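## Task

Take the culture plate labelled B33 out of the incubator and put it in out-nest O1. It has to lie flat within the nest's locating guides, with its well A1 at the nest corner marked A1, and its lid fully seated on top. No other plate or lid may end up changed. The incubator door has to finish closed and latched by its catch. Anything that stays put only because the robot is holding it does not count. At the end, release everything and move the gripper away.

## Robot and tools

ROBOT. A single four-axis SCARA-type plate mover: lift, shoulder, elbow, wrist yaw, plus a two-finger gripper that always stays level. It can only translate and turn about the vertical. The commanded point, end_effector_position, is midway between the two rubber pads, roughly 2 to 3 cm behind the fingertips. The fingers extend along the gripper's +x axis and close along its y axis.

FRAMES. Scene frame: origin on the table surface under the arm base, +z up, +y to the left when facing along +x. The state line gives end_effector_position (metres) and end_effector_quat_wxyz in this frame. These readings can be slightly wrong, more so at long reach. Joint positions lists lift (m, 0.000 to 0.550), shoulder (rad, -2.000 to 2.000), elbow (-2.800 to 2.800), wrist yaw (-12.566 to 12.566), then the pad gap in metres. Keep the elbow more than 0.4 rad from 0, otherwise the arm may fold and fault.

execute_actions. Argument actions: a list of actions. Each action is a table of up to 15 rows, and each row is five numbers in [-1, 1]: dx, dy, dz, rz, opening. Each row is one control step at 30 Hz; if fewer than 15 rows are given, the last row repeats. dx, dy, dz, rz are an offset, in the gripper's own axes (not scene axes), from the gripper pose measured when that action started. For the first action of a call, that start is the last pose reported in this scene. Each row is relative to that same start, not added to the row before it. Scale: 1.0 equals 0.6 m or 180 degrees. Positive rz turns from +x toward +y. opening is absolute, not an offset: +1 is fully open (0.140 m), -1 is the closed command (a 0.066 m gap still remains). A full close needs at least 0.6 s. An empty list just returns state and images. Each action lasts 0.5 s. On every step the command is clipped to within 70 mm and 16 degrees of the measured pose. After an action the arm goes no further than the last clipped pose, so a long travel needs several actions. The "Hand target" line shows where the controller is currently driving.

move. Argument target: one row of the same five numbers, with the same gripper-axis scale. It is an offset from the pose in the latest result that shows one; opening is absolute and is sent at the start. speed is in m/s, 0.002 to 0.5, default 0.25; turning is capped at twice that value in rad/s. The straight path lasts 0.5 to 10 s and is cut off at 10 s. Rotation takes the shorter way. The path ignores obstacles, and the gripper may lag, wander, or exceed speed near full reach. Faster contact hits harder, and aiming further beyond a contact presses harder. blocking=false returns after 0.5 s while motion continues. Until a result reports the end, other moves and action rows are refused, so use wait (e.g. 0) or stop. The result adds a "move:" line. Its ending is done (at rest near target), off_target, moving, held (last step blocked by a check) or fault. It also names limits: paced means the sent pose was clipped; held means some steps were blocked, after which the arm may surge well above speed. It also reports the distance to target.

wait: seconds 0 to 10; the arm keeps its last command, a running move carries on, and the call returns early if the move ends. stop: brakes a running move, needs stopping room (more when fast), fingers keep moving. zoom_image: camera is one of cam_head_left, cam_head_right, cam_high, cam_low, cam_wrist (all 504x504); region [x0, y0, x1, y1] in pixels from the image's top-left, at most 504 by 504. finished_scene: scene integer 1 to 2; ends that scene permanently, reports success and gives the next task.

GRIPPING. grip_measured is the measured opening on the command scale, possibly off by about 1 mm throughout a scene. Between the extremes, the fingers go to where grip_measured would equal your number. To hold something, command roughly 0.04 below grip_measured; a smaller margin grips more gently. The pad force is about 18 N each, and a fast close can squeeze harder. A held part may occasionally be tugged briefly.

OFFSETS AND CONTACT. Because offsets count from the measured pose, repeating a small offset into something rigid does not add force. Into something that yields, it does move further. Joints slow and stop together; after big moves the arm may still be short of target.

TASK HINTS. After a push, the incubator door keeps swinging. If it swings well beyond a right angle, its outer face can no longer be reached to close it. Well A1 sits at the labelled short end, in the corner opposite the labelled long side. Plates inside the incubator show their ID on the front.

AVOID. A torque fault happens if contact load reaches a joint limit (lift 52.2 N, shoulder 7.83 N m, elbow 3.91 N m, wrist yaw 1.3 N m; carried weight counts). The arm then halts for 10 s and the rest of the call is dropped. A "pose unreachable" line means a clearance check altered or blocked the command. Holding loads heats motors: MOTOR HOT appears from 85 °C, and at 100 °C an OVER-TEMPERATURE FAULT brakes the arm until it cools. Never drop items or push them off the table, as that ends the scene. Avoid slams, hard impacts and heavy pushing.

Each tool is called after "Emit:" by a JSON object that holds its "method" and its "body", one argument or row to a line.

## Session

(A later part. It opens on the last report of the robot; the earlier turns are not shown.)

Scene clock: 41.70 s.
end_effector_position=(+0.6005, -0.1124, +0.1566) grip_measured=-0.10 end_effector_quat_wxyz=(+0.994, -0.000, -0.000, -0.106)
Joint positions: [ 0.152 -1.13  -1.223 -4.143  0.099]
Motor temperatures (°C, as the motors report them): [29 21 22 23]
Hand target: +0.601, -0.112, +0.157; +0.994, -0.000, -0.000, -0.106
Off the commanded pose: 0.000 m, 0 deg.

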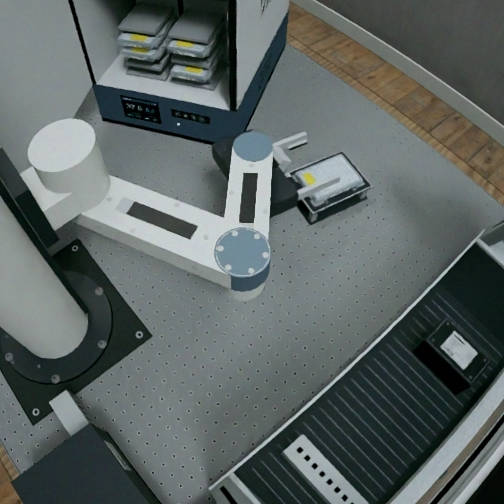

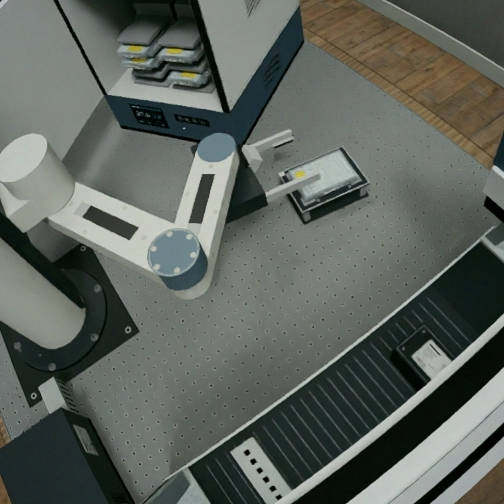

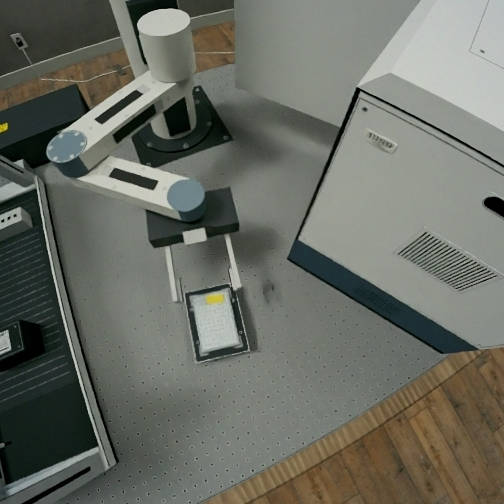

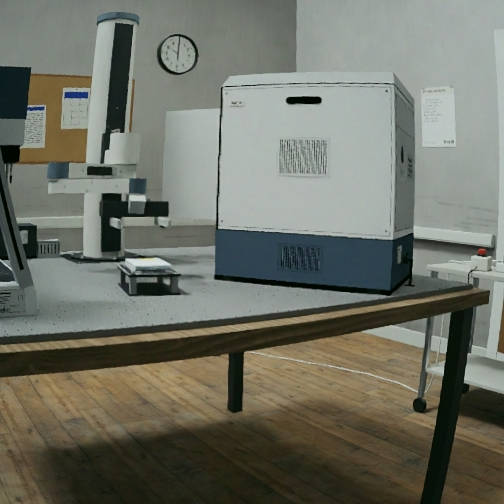

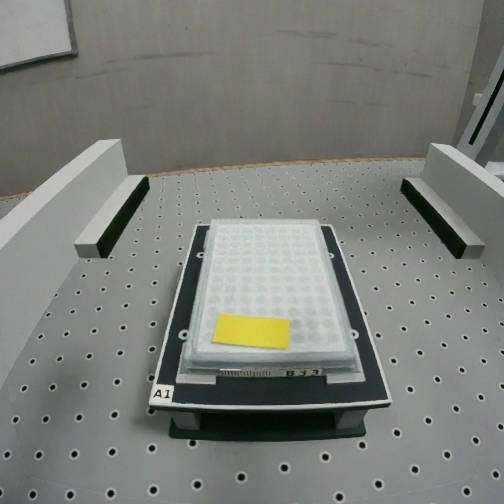

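Emit:
{"method": "move", "body": {
  "target": [-0.318,0.292,0.662,0,-1],
  "speed": 0.4
}}

Emit:
{"method": "move", "body": {
  "target": [-0.638,0.39,0,0,-1],
  "speed": 0.3
}}

Scene clock: 46.47 s.
end_effector_position=(+0.4508, +0.0994, +0.5539) grip_measured=-1.00 end_effector_quat_wxyz=(+0.994, -0.000, -0.000, -0.106)
Joint positions: [ 0.549 -0.259 -0.73  -5.505  0.066]
Motor temperatures (°C, as the motors report them): [29 21 22 23]
Hand target: +0.451, +0.099, +0.554; +0.994, -0.000, -0.000, -0.106
Off the commanded pose: 0.000 m, 0 deg.
move: done

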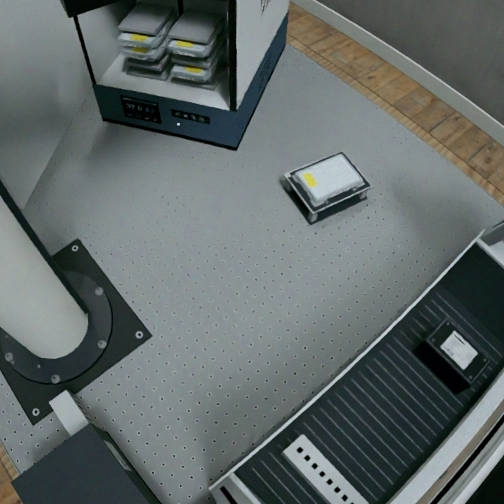

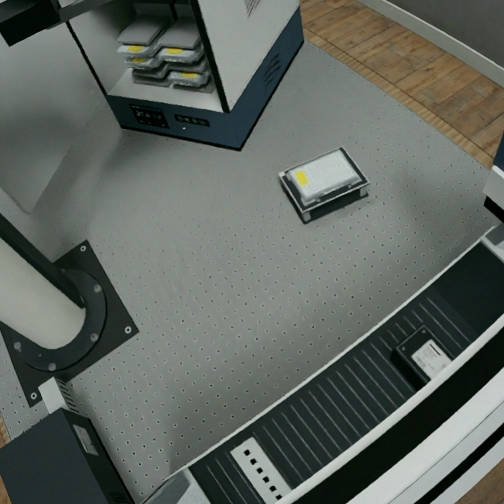

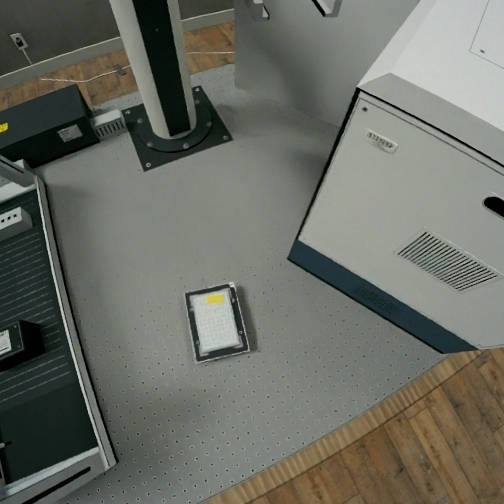

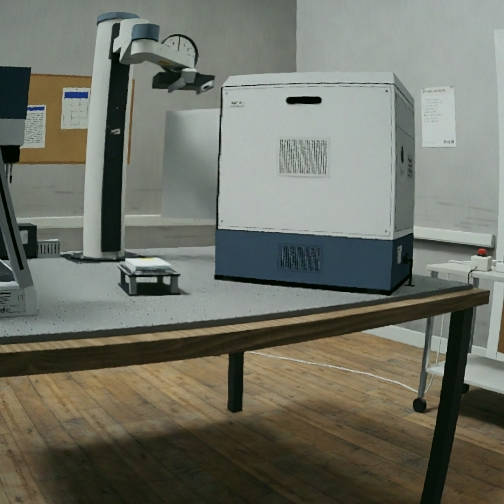

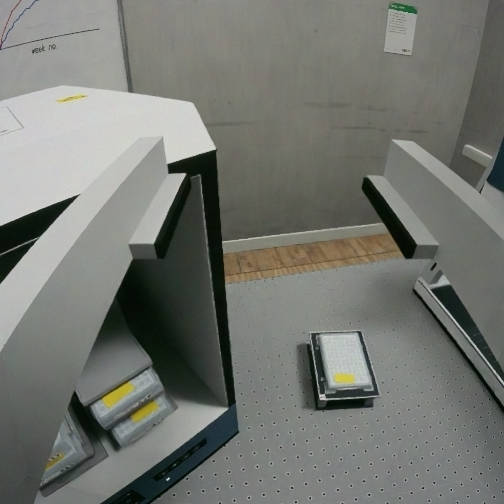

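Scene clock: 48.53 s.
end_effector_position=(+0.1255, +0.4084, +0.5539) grip_measured=-1.00 end_effector_quat_wxyz=(+0.994, -0.000, -0.000, -0.106)
Joint positions: [ 0.549  1.591 -2.309 -5.777  0.066]
Motor temperatures (°C, as the motors report them): [29 21 22 23]
Hand target: +0.126, +0.408, +0.554; +0.994, -0.000, -0.000, -0.106
Off the commanded pose: 0.000 m, 0 deg.
move: done

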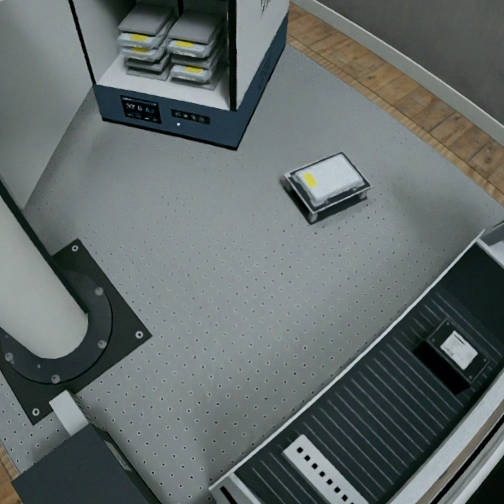

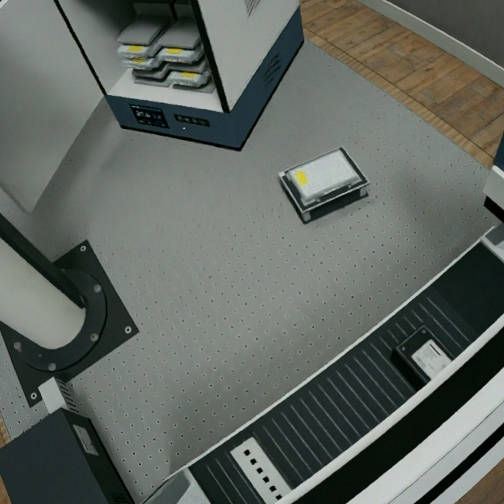

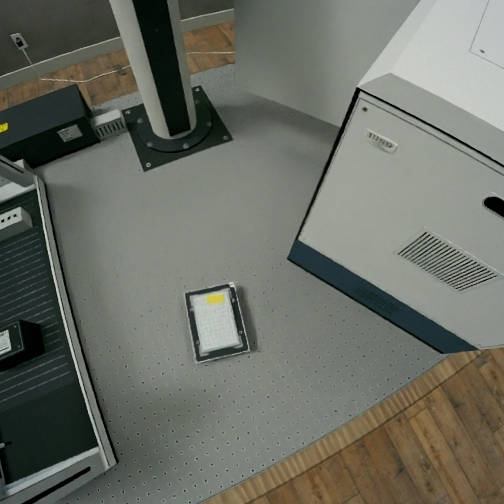

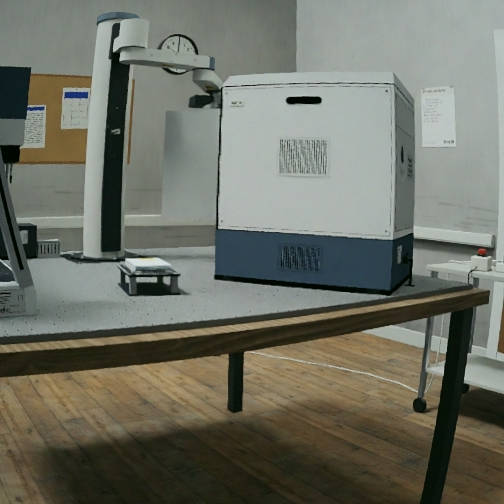

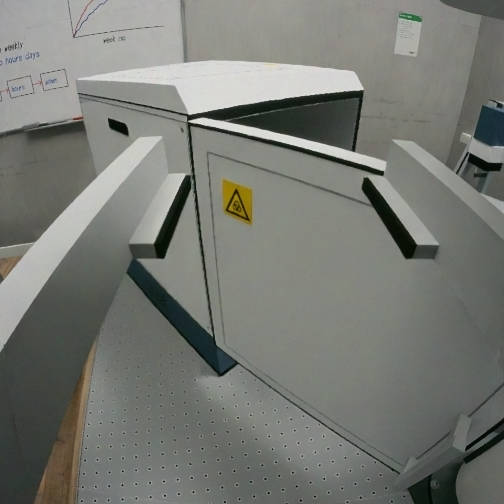

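Emit:
{"method": "move", "body": {
  "target": [0,0,-0.095,0,-1],
  "speed": 0.15
}}

Emit:
{"method": "move", "body": {
  "target": [0.295,-0.2,0,0,-1],
  "speed": 0.07
}}

Emit:
{"method": "move", "body": {
  "target": [0.361,-0.08,0,0.242,-1],
  "speed": 0.11
}}

Scene clock: 53.63 s.
end_effector_position=(+0.1255, +0.4084, +0.4968) grip_measured=-1.00 end_effector_quat_wxyz=(+0.994, -0.000, -0.000, -0.106)
Joint positions: [ 0.492  1.591 -2.309 -5.777  0.066]
Motor temperatures (°C, as the motors report them): [28 21 22 23]
Hand target: +0.126, +0.408, +0.497; +0.994, -0.000, -0.000, -0.106
Off the commanded pose: 0.000 m, 0 deg.
move: done

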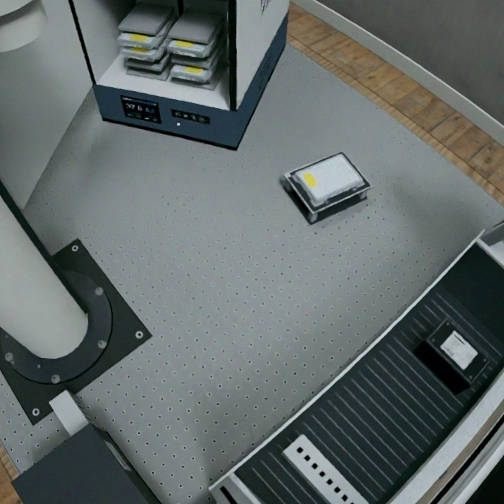

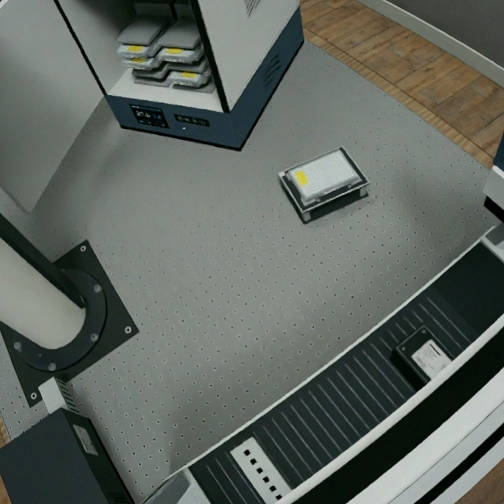

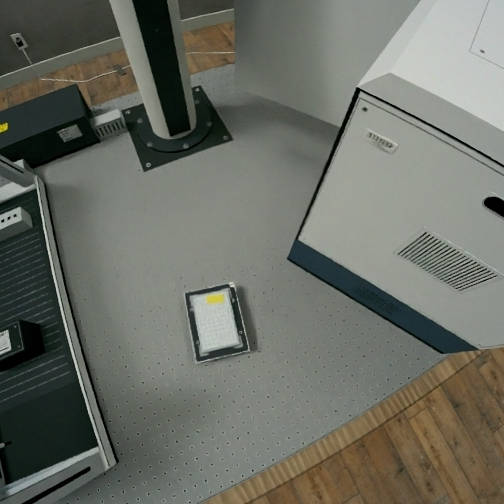

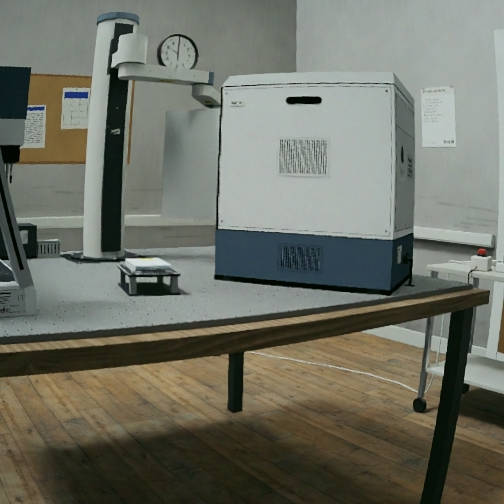

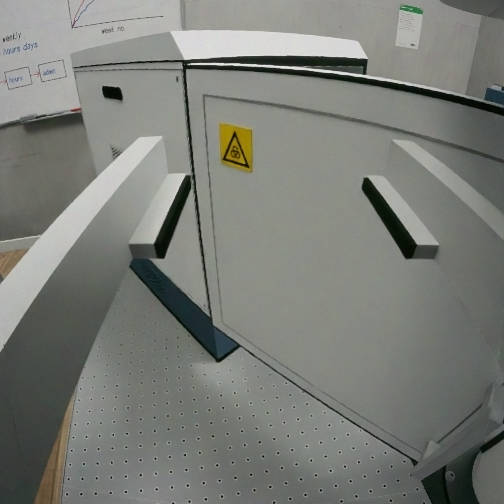

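Scene clock: 56.97 s.
end_effector_position=(+0.2734, +0.2540, +0.4968) grip_measured=-1.00 end_effector_quat_wxyz=(+0.994, -0.000, -0.000, -0.106)
Joint positions: [ 0.492  0.83  -1.156 -6.169  0.066]
Motor temperatures (°C, as the motors report them): [29 21 22 23]
Hand target: +0.273, +0.254, +0.497; +0.994, -0.000, -0.000, -0.106
Off the commanded pose: 0.000 m, 0 deg.
move: done

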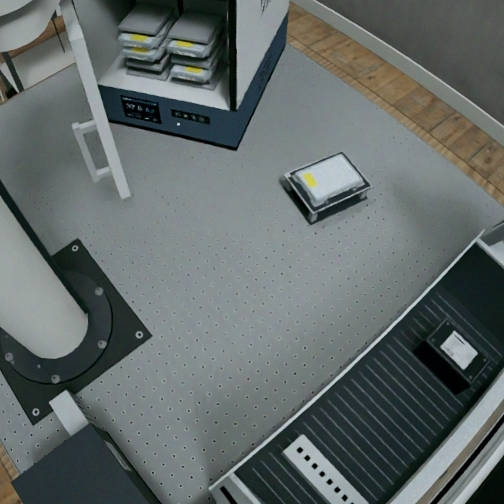

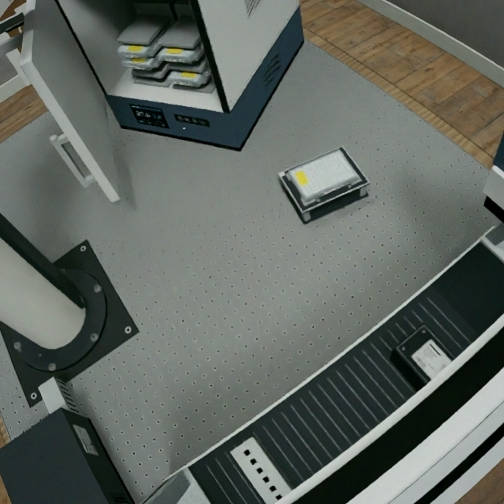

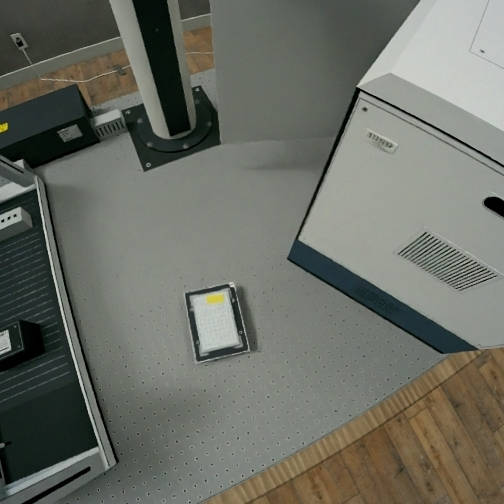

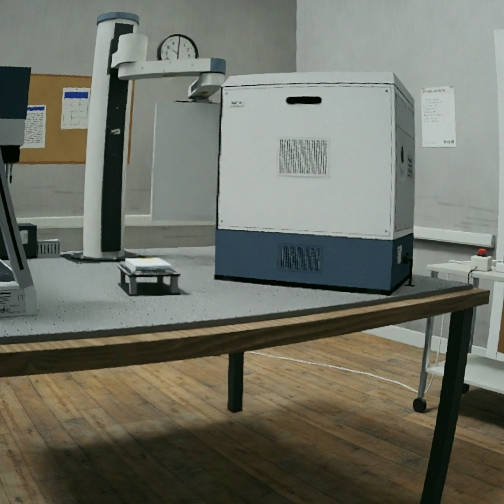

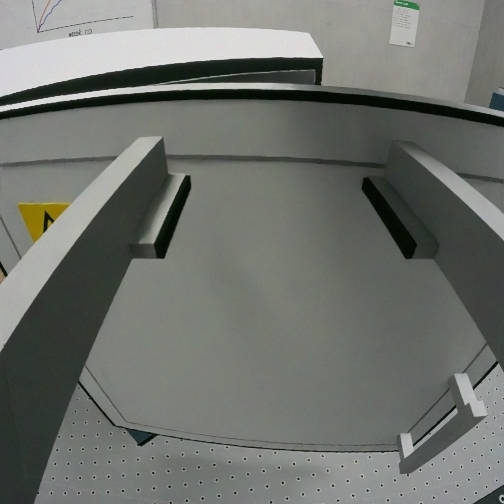

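Scene clock: 60.70 s.
end_effector_position=(+0.4753, +0.1613, +0.4968) grip_measured=-1.00 end_effector_quat_wxyz=(+0.963, -0.000, -0.000, +0.270)
Joint positions: [ 0.492 -0.541 -0.781 -4.415  0.066]
Motor temperatures (°C, as the motors report them): [29 21 22 23]
Hand target: +0.475, +0.162, +0.497; +0.963, -0.000, -0.000, +0.271
Off the commanded pose: 0.000 m, 0 deg.
move: done

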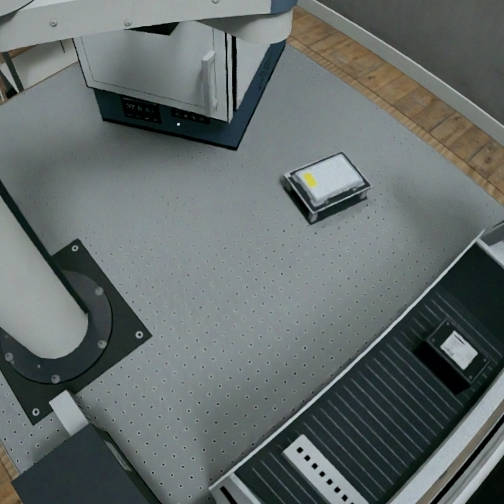

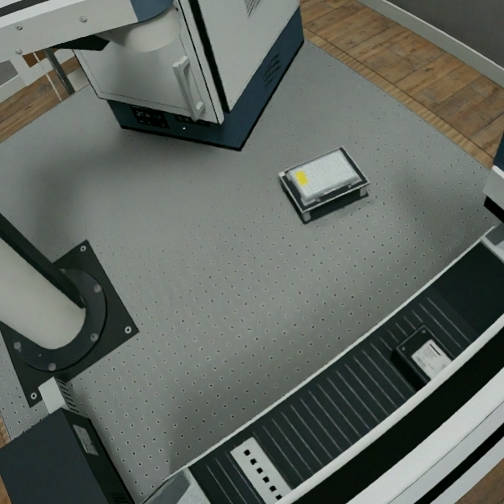

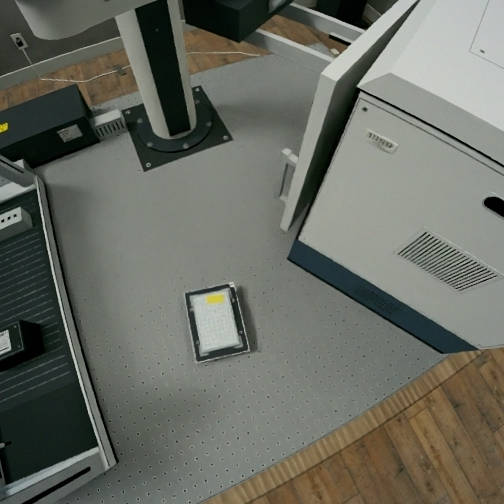

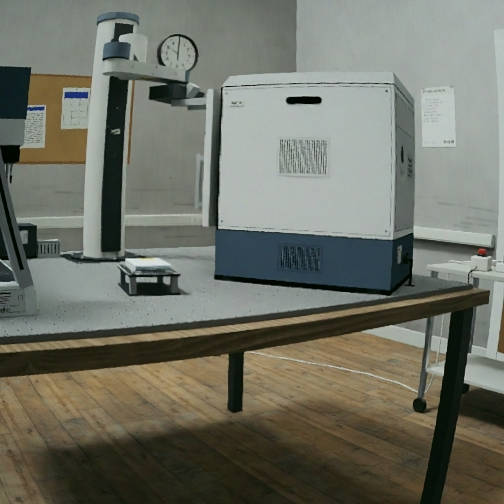

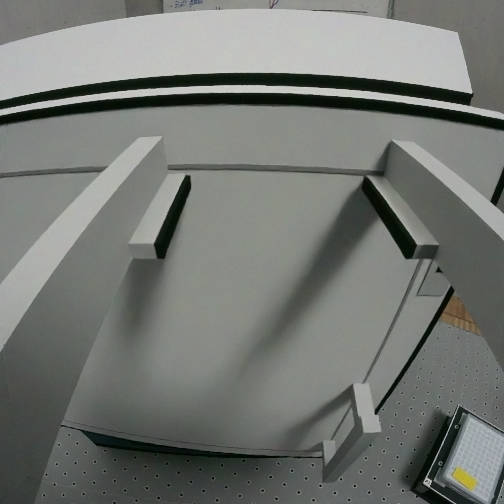

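Emit:
{"method": "move", "body": {
  "target": [0.022,0,0,0,-1],
  "speed": 0.02
}}

Emit:
{"method": "zoom_image", "body": {
  "camera": "cam_high",
  "region": [300, 40, 400, 140]
}}

Scene clock: 63.23 s.
end_effector_position=(+0.4867, +0.1679, +0.4968) grip_measured=-1.00 end_effector_quat_wxyz=(+0.963, -0.000, -0.000, +0.270)
Joint positions: [ 0.492 -0.521 -0.836 -4.38   0.066]
Motor temperatures (°C, as the motors report them): [29 21 22 23]
Hand target: +0.487, +0.168, +0.497; +0.963, -0.000, -0.000, +0.270
Off the commanded pose: 0.000 m, 0 deg.
move: done

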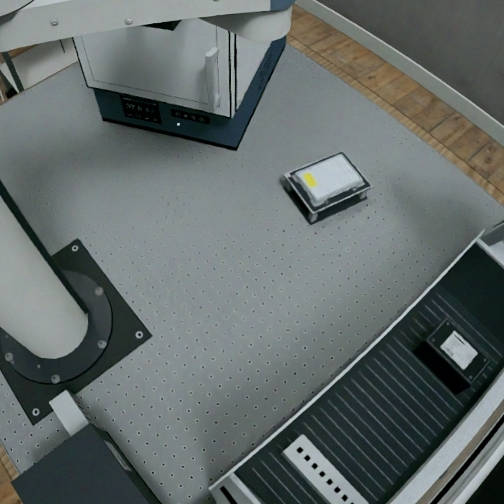

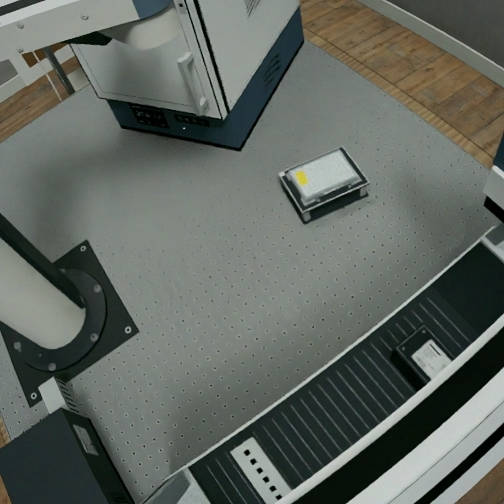

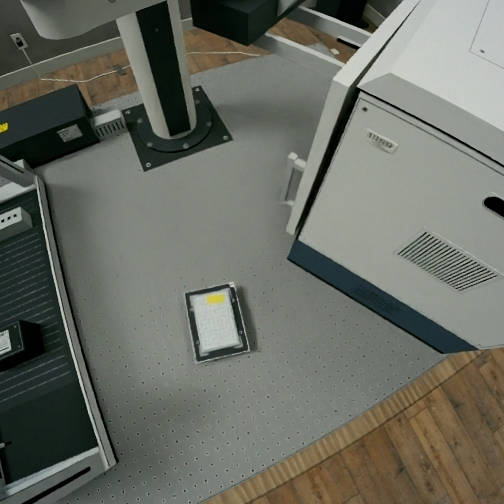

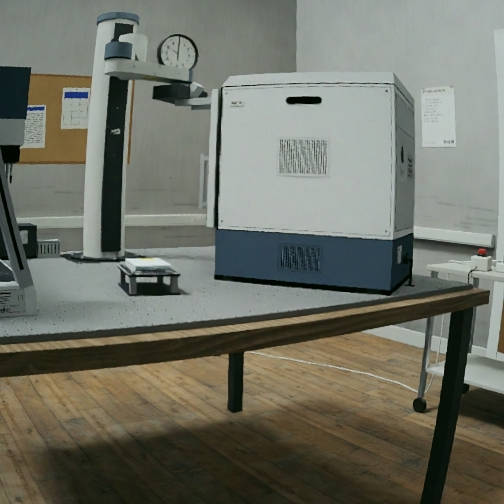

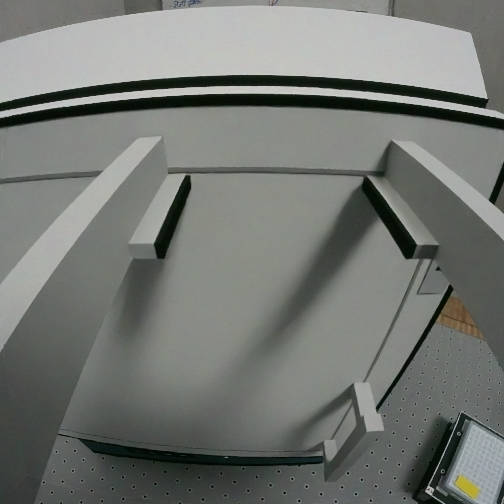

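Region (300, 40, 400, 140) of cam_high's 504x504 image, scaled by 5.040, with more detail than that image has.

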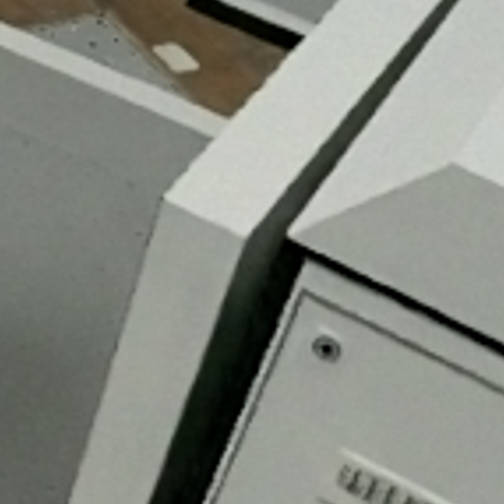

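Emit:
{"method": "move", "body": {
  "target": [0.009,0,0,0,-1],
  "speed": 0.01
}}

Emit:
{"method": "zoom_image", "body": {
  "camera": "cam_high",
  "region": [300, 40, 400, 140]
}}

Scene clock: 66.13 s.
end_effector_position=(+0.4913, +0.1706, +0.4968) grip_measured=-1.00 end_effector_quat_wxyz=(+0.963, -0.000, -0.000, +0.269)
Joint positions: [ 0.492 -0.513 -0.859 -4.366  0.066]
Motor temperatures (°C, as the motors report them): [28 21 22 23]
Hand target: +0.491, +0.171, +0.497; +0.963, -0.000, -0.000, +0.270
Off the commanded pose: 0.000 m, 0 deg.
move: done

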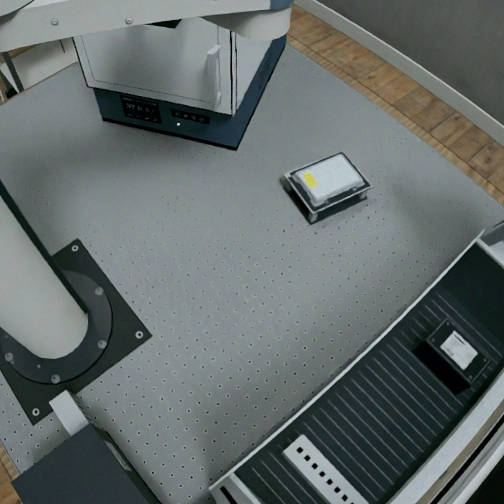

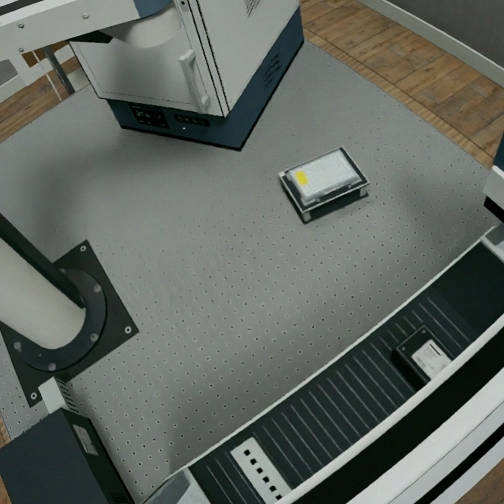

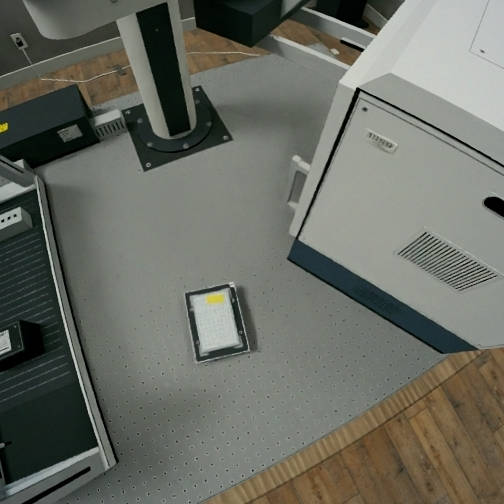

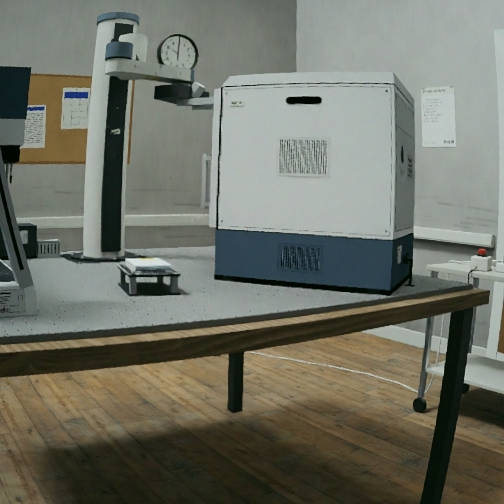

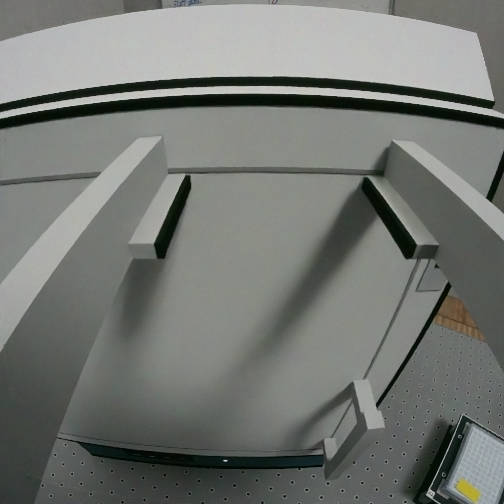

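Region (300, 40, 400, 140) of cam_high's 504x504 image, scaled by 5.040, with more detail than that image has.

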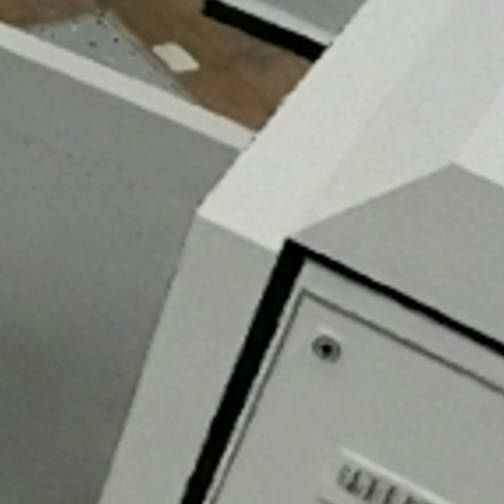

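The catch pulled it shut.

Emit:
{"method": "move", "body": {
  "target": [-0.12,-0.18,0,0,-1]
}}

Emit:
{"method": "zoom_image", "body": {
  "camera": "cam_high",
  "region": [300, 40, 400, 140]
}}

Scene clock: 69.03 s.
end_effector_position=(+0.4859, +0.0407, +0.4968) grip_measured=-1.00 end_effector_quat_wxyz=(+0.963, -0.000, -0.000, +0.269)
Joint positions: [ 0.492 -1.168 -0.749 -3.822  0.066]
Motor temperatures (°C, as the motors report them): [28 21 22 23]
Hand target: +0.486, +0.041, +0.497; +0.963, -0.000, -0.000, +0.269
Off the commanded pose: 0.000 m, 0 deg.
move: done

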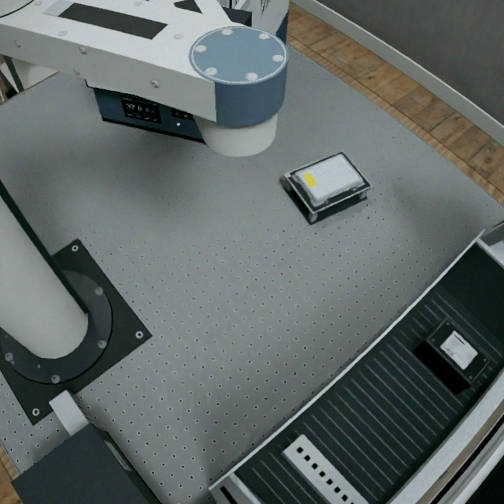

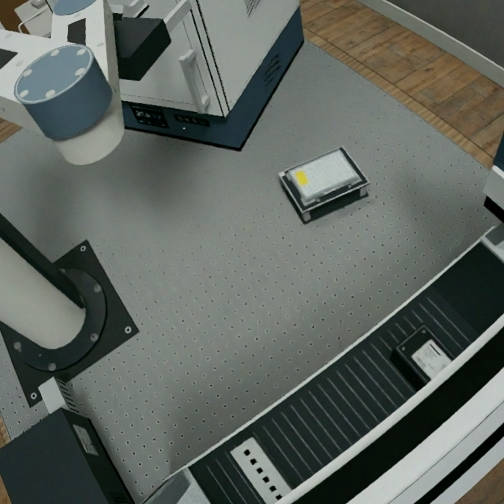

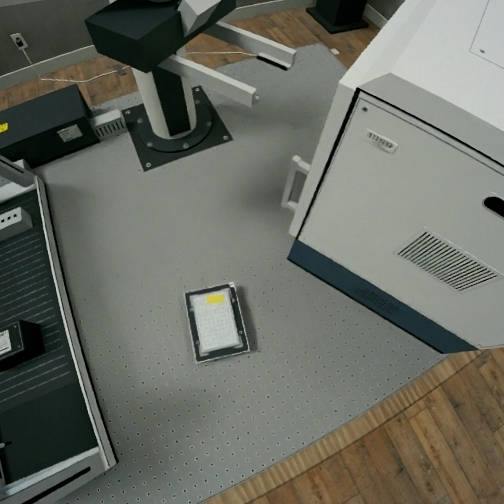

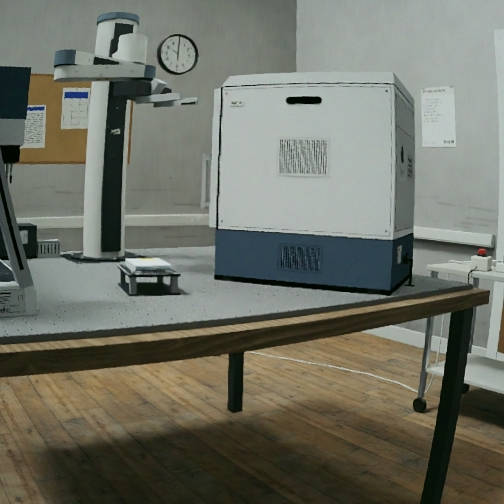

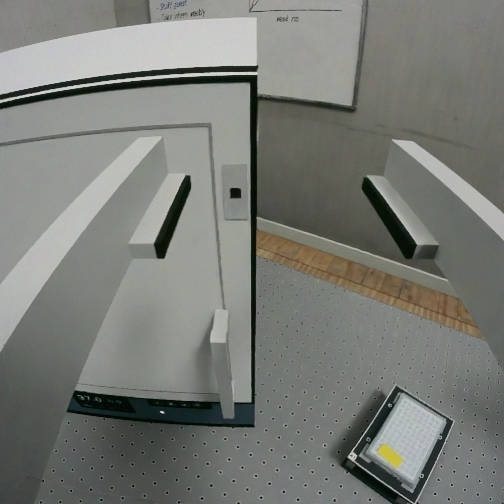

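Region (300, 40, 400, 140) of cam_high's 504x504 image, scaled by 5.040, with more detail than that image has.

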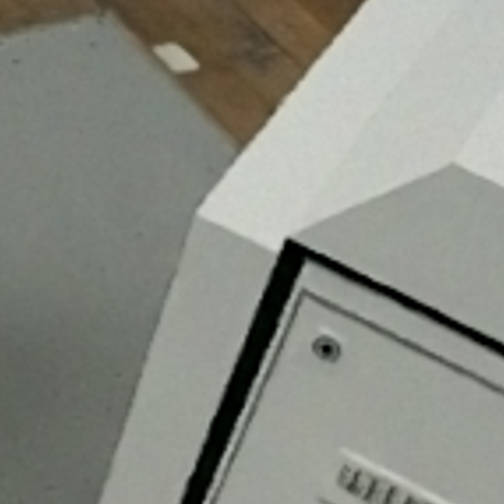

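Emit:
{"method": "finished_scene", "body": {
  "scene": 2
}}

The scene is finished: the task was done.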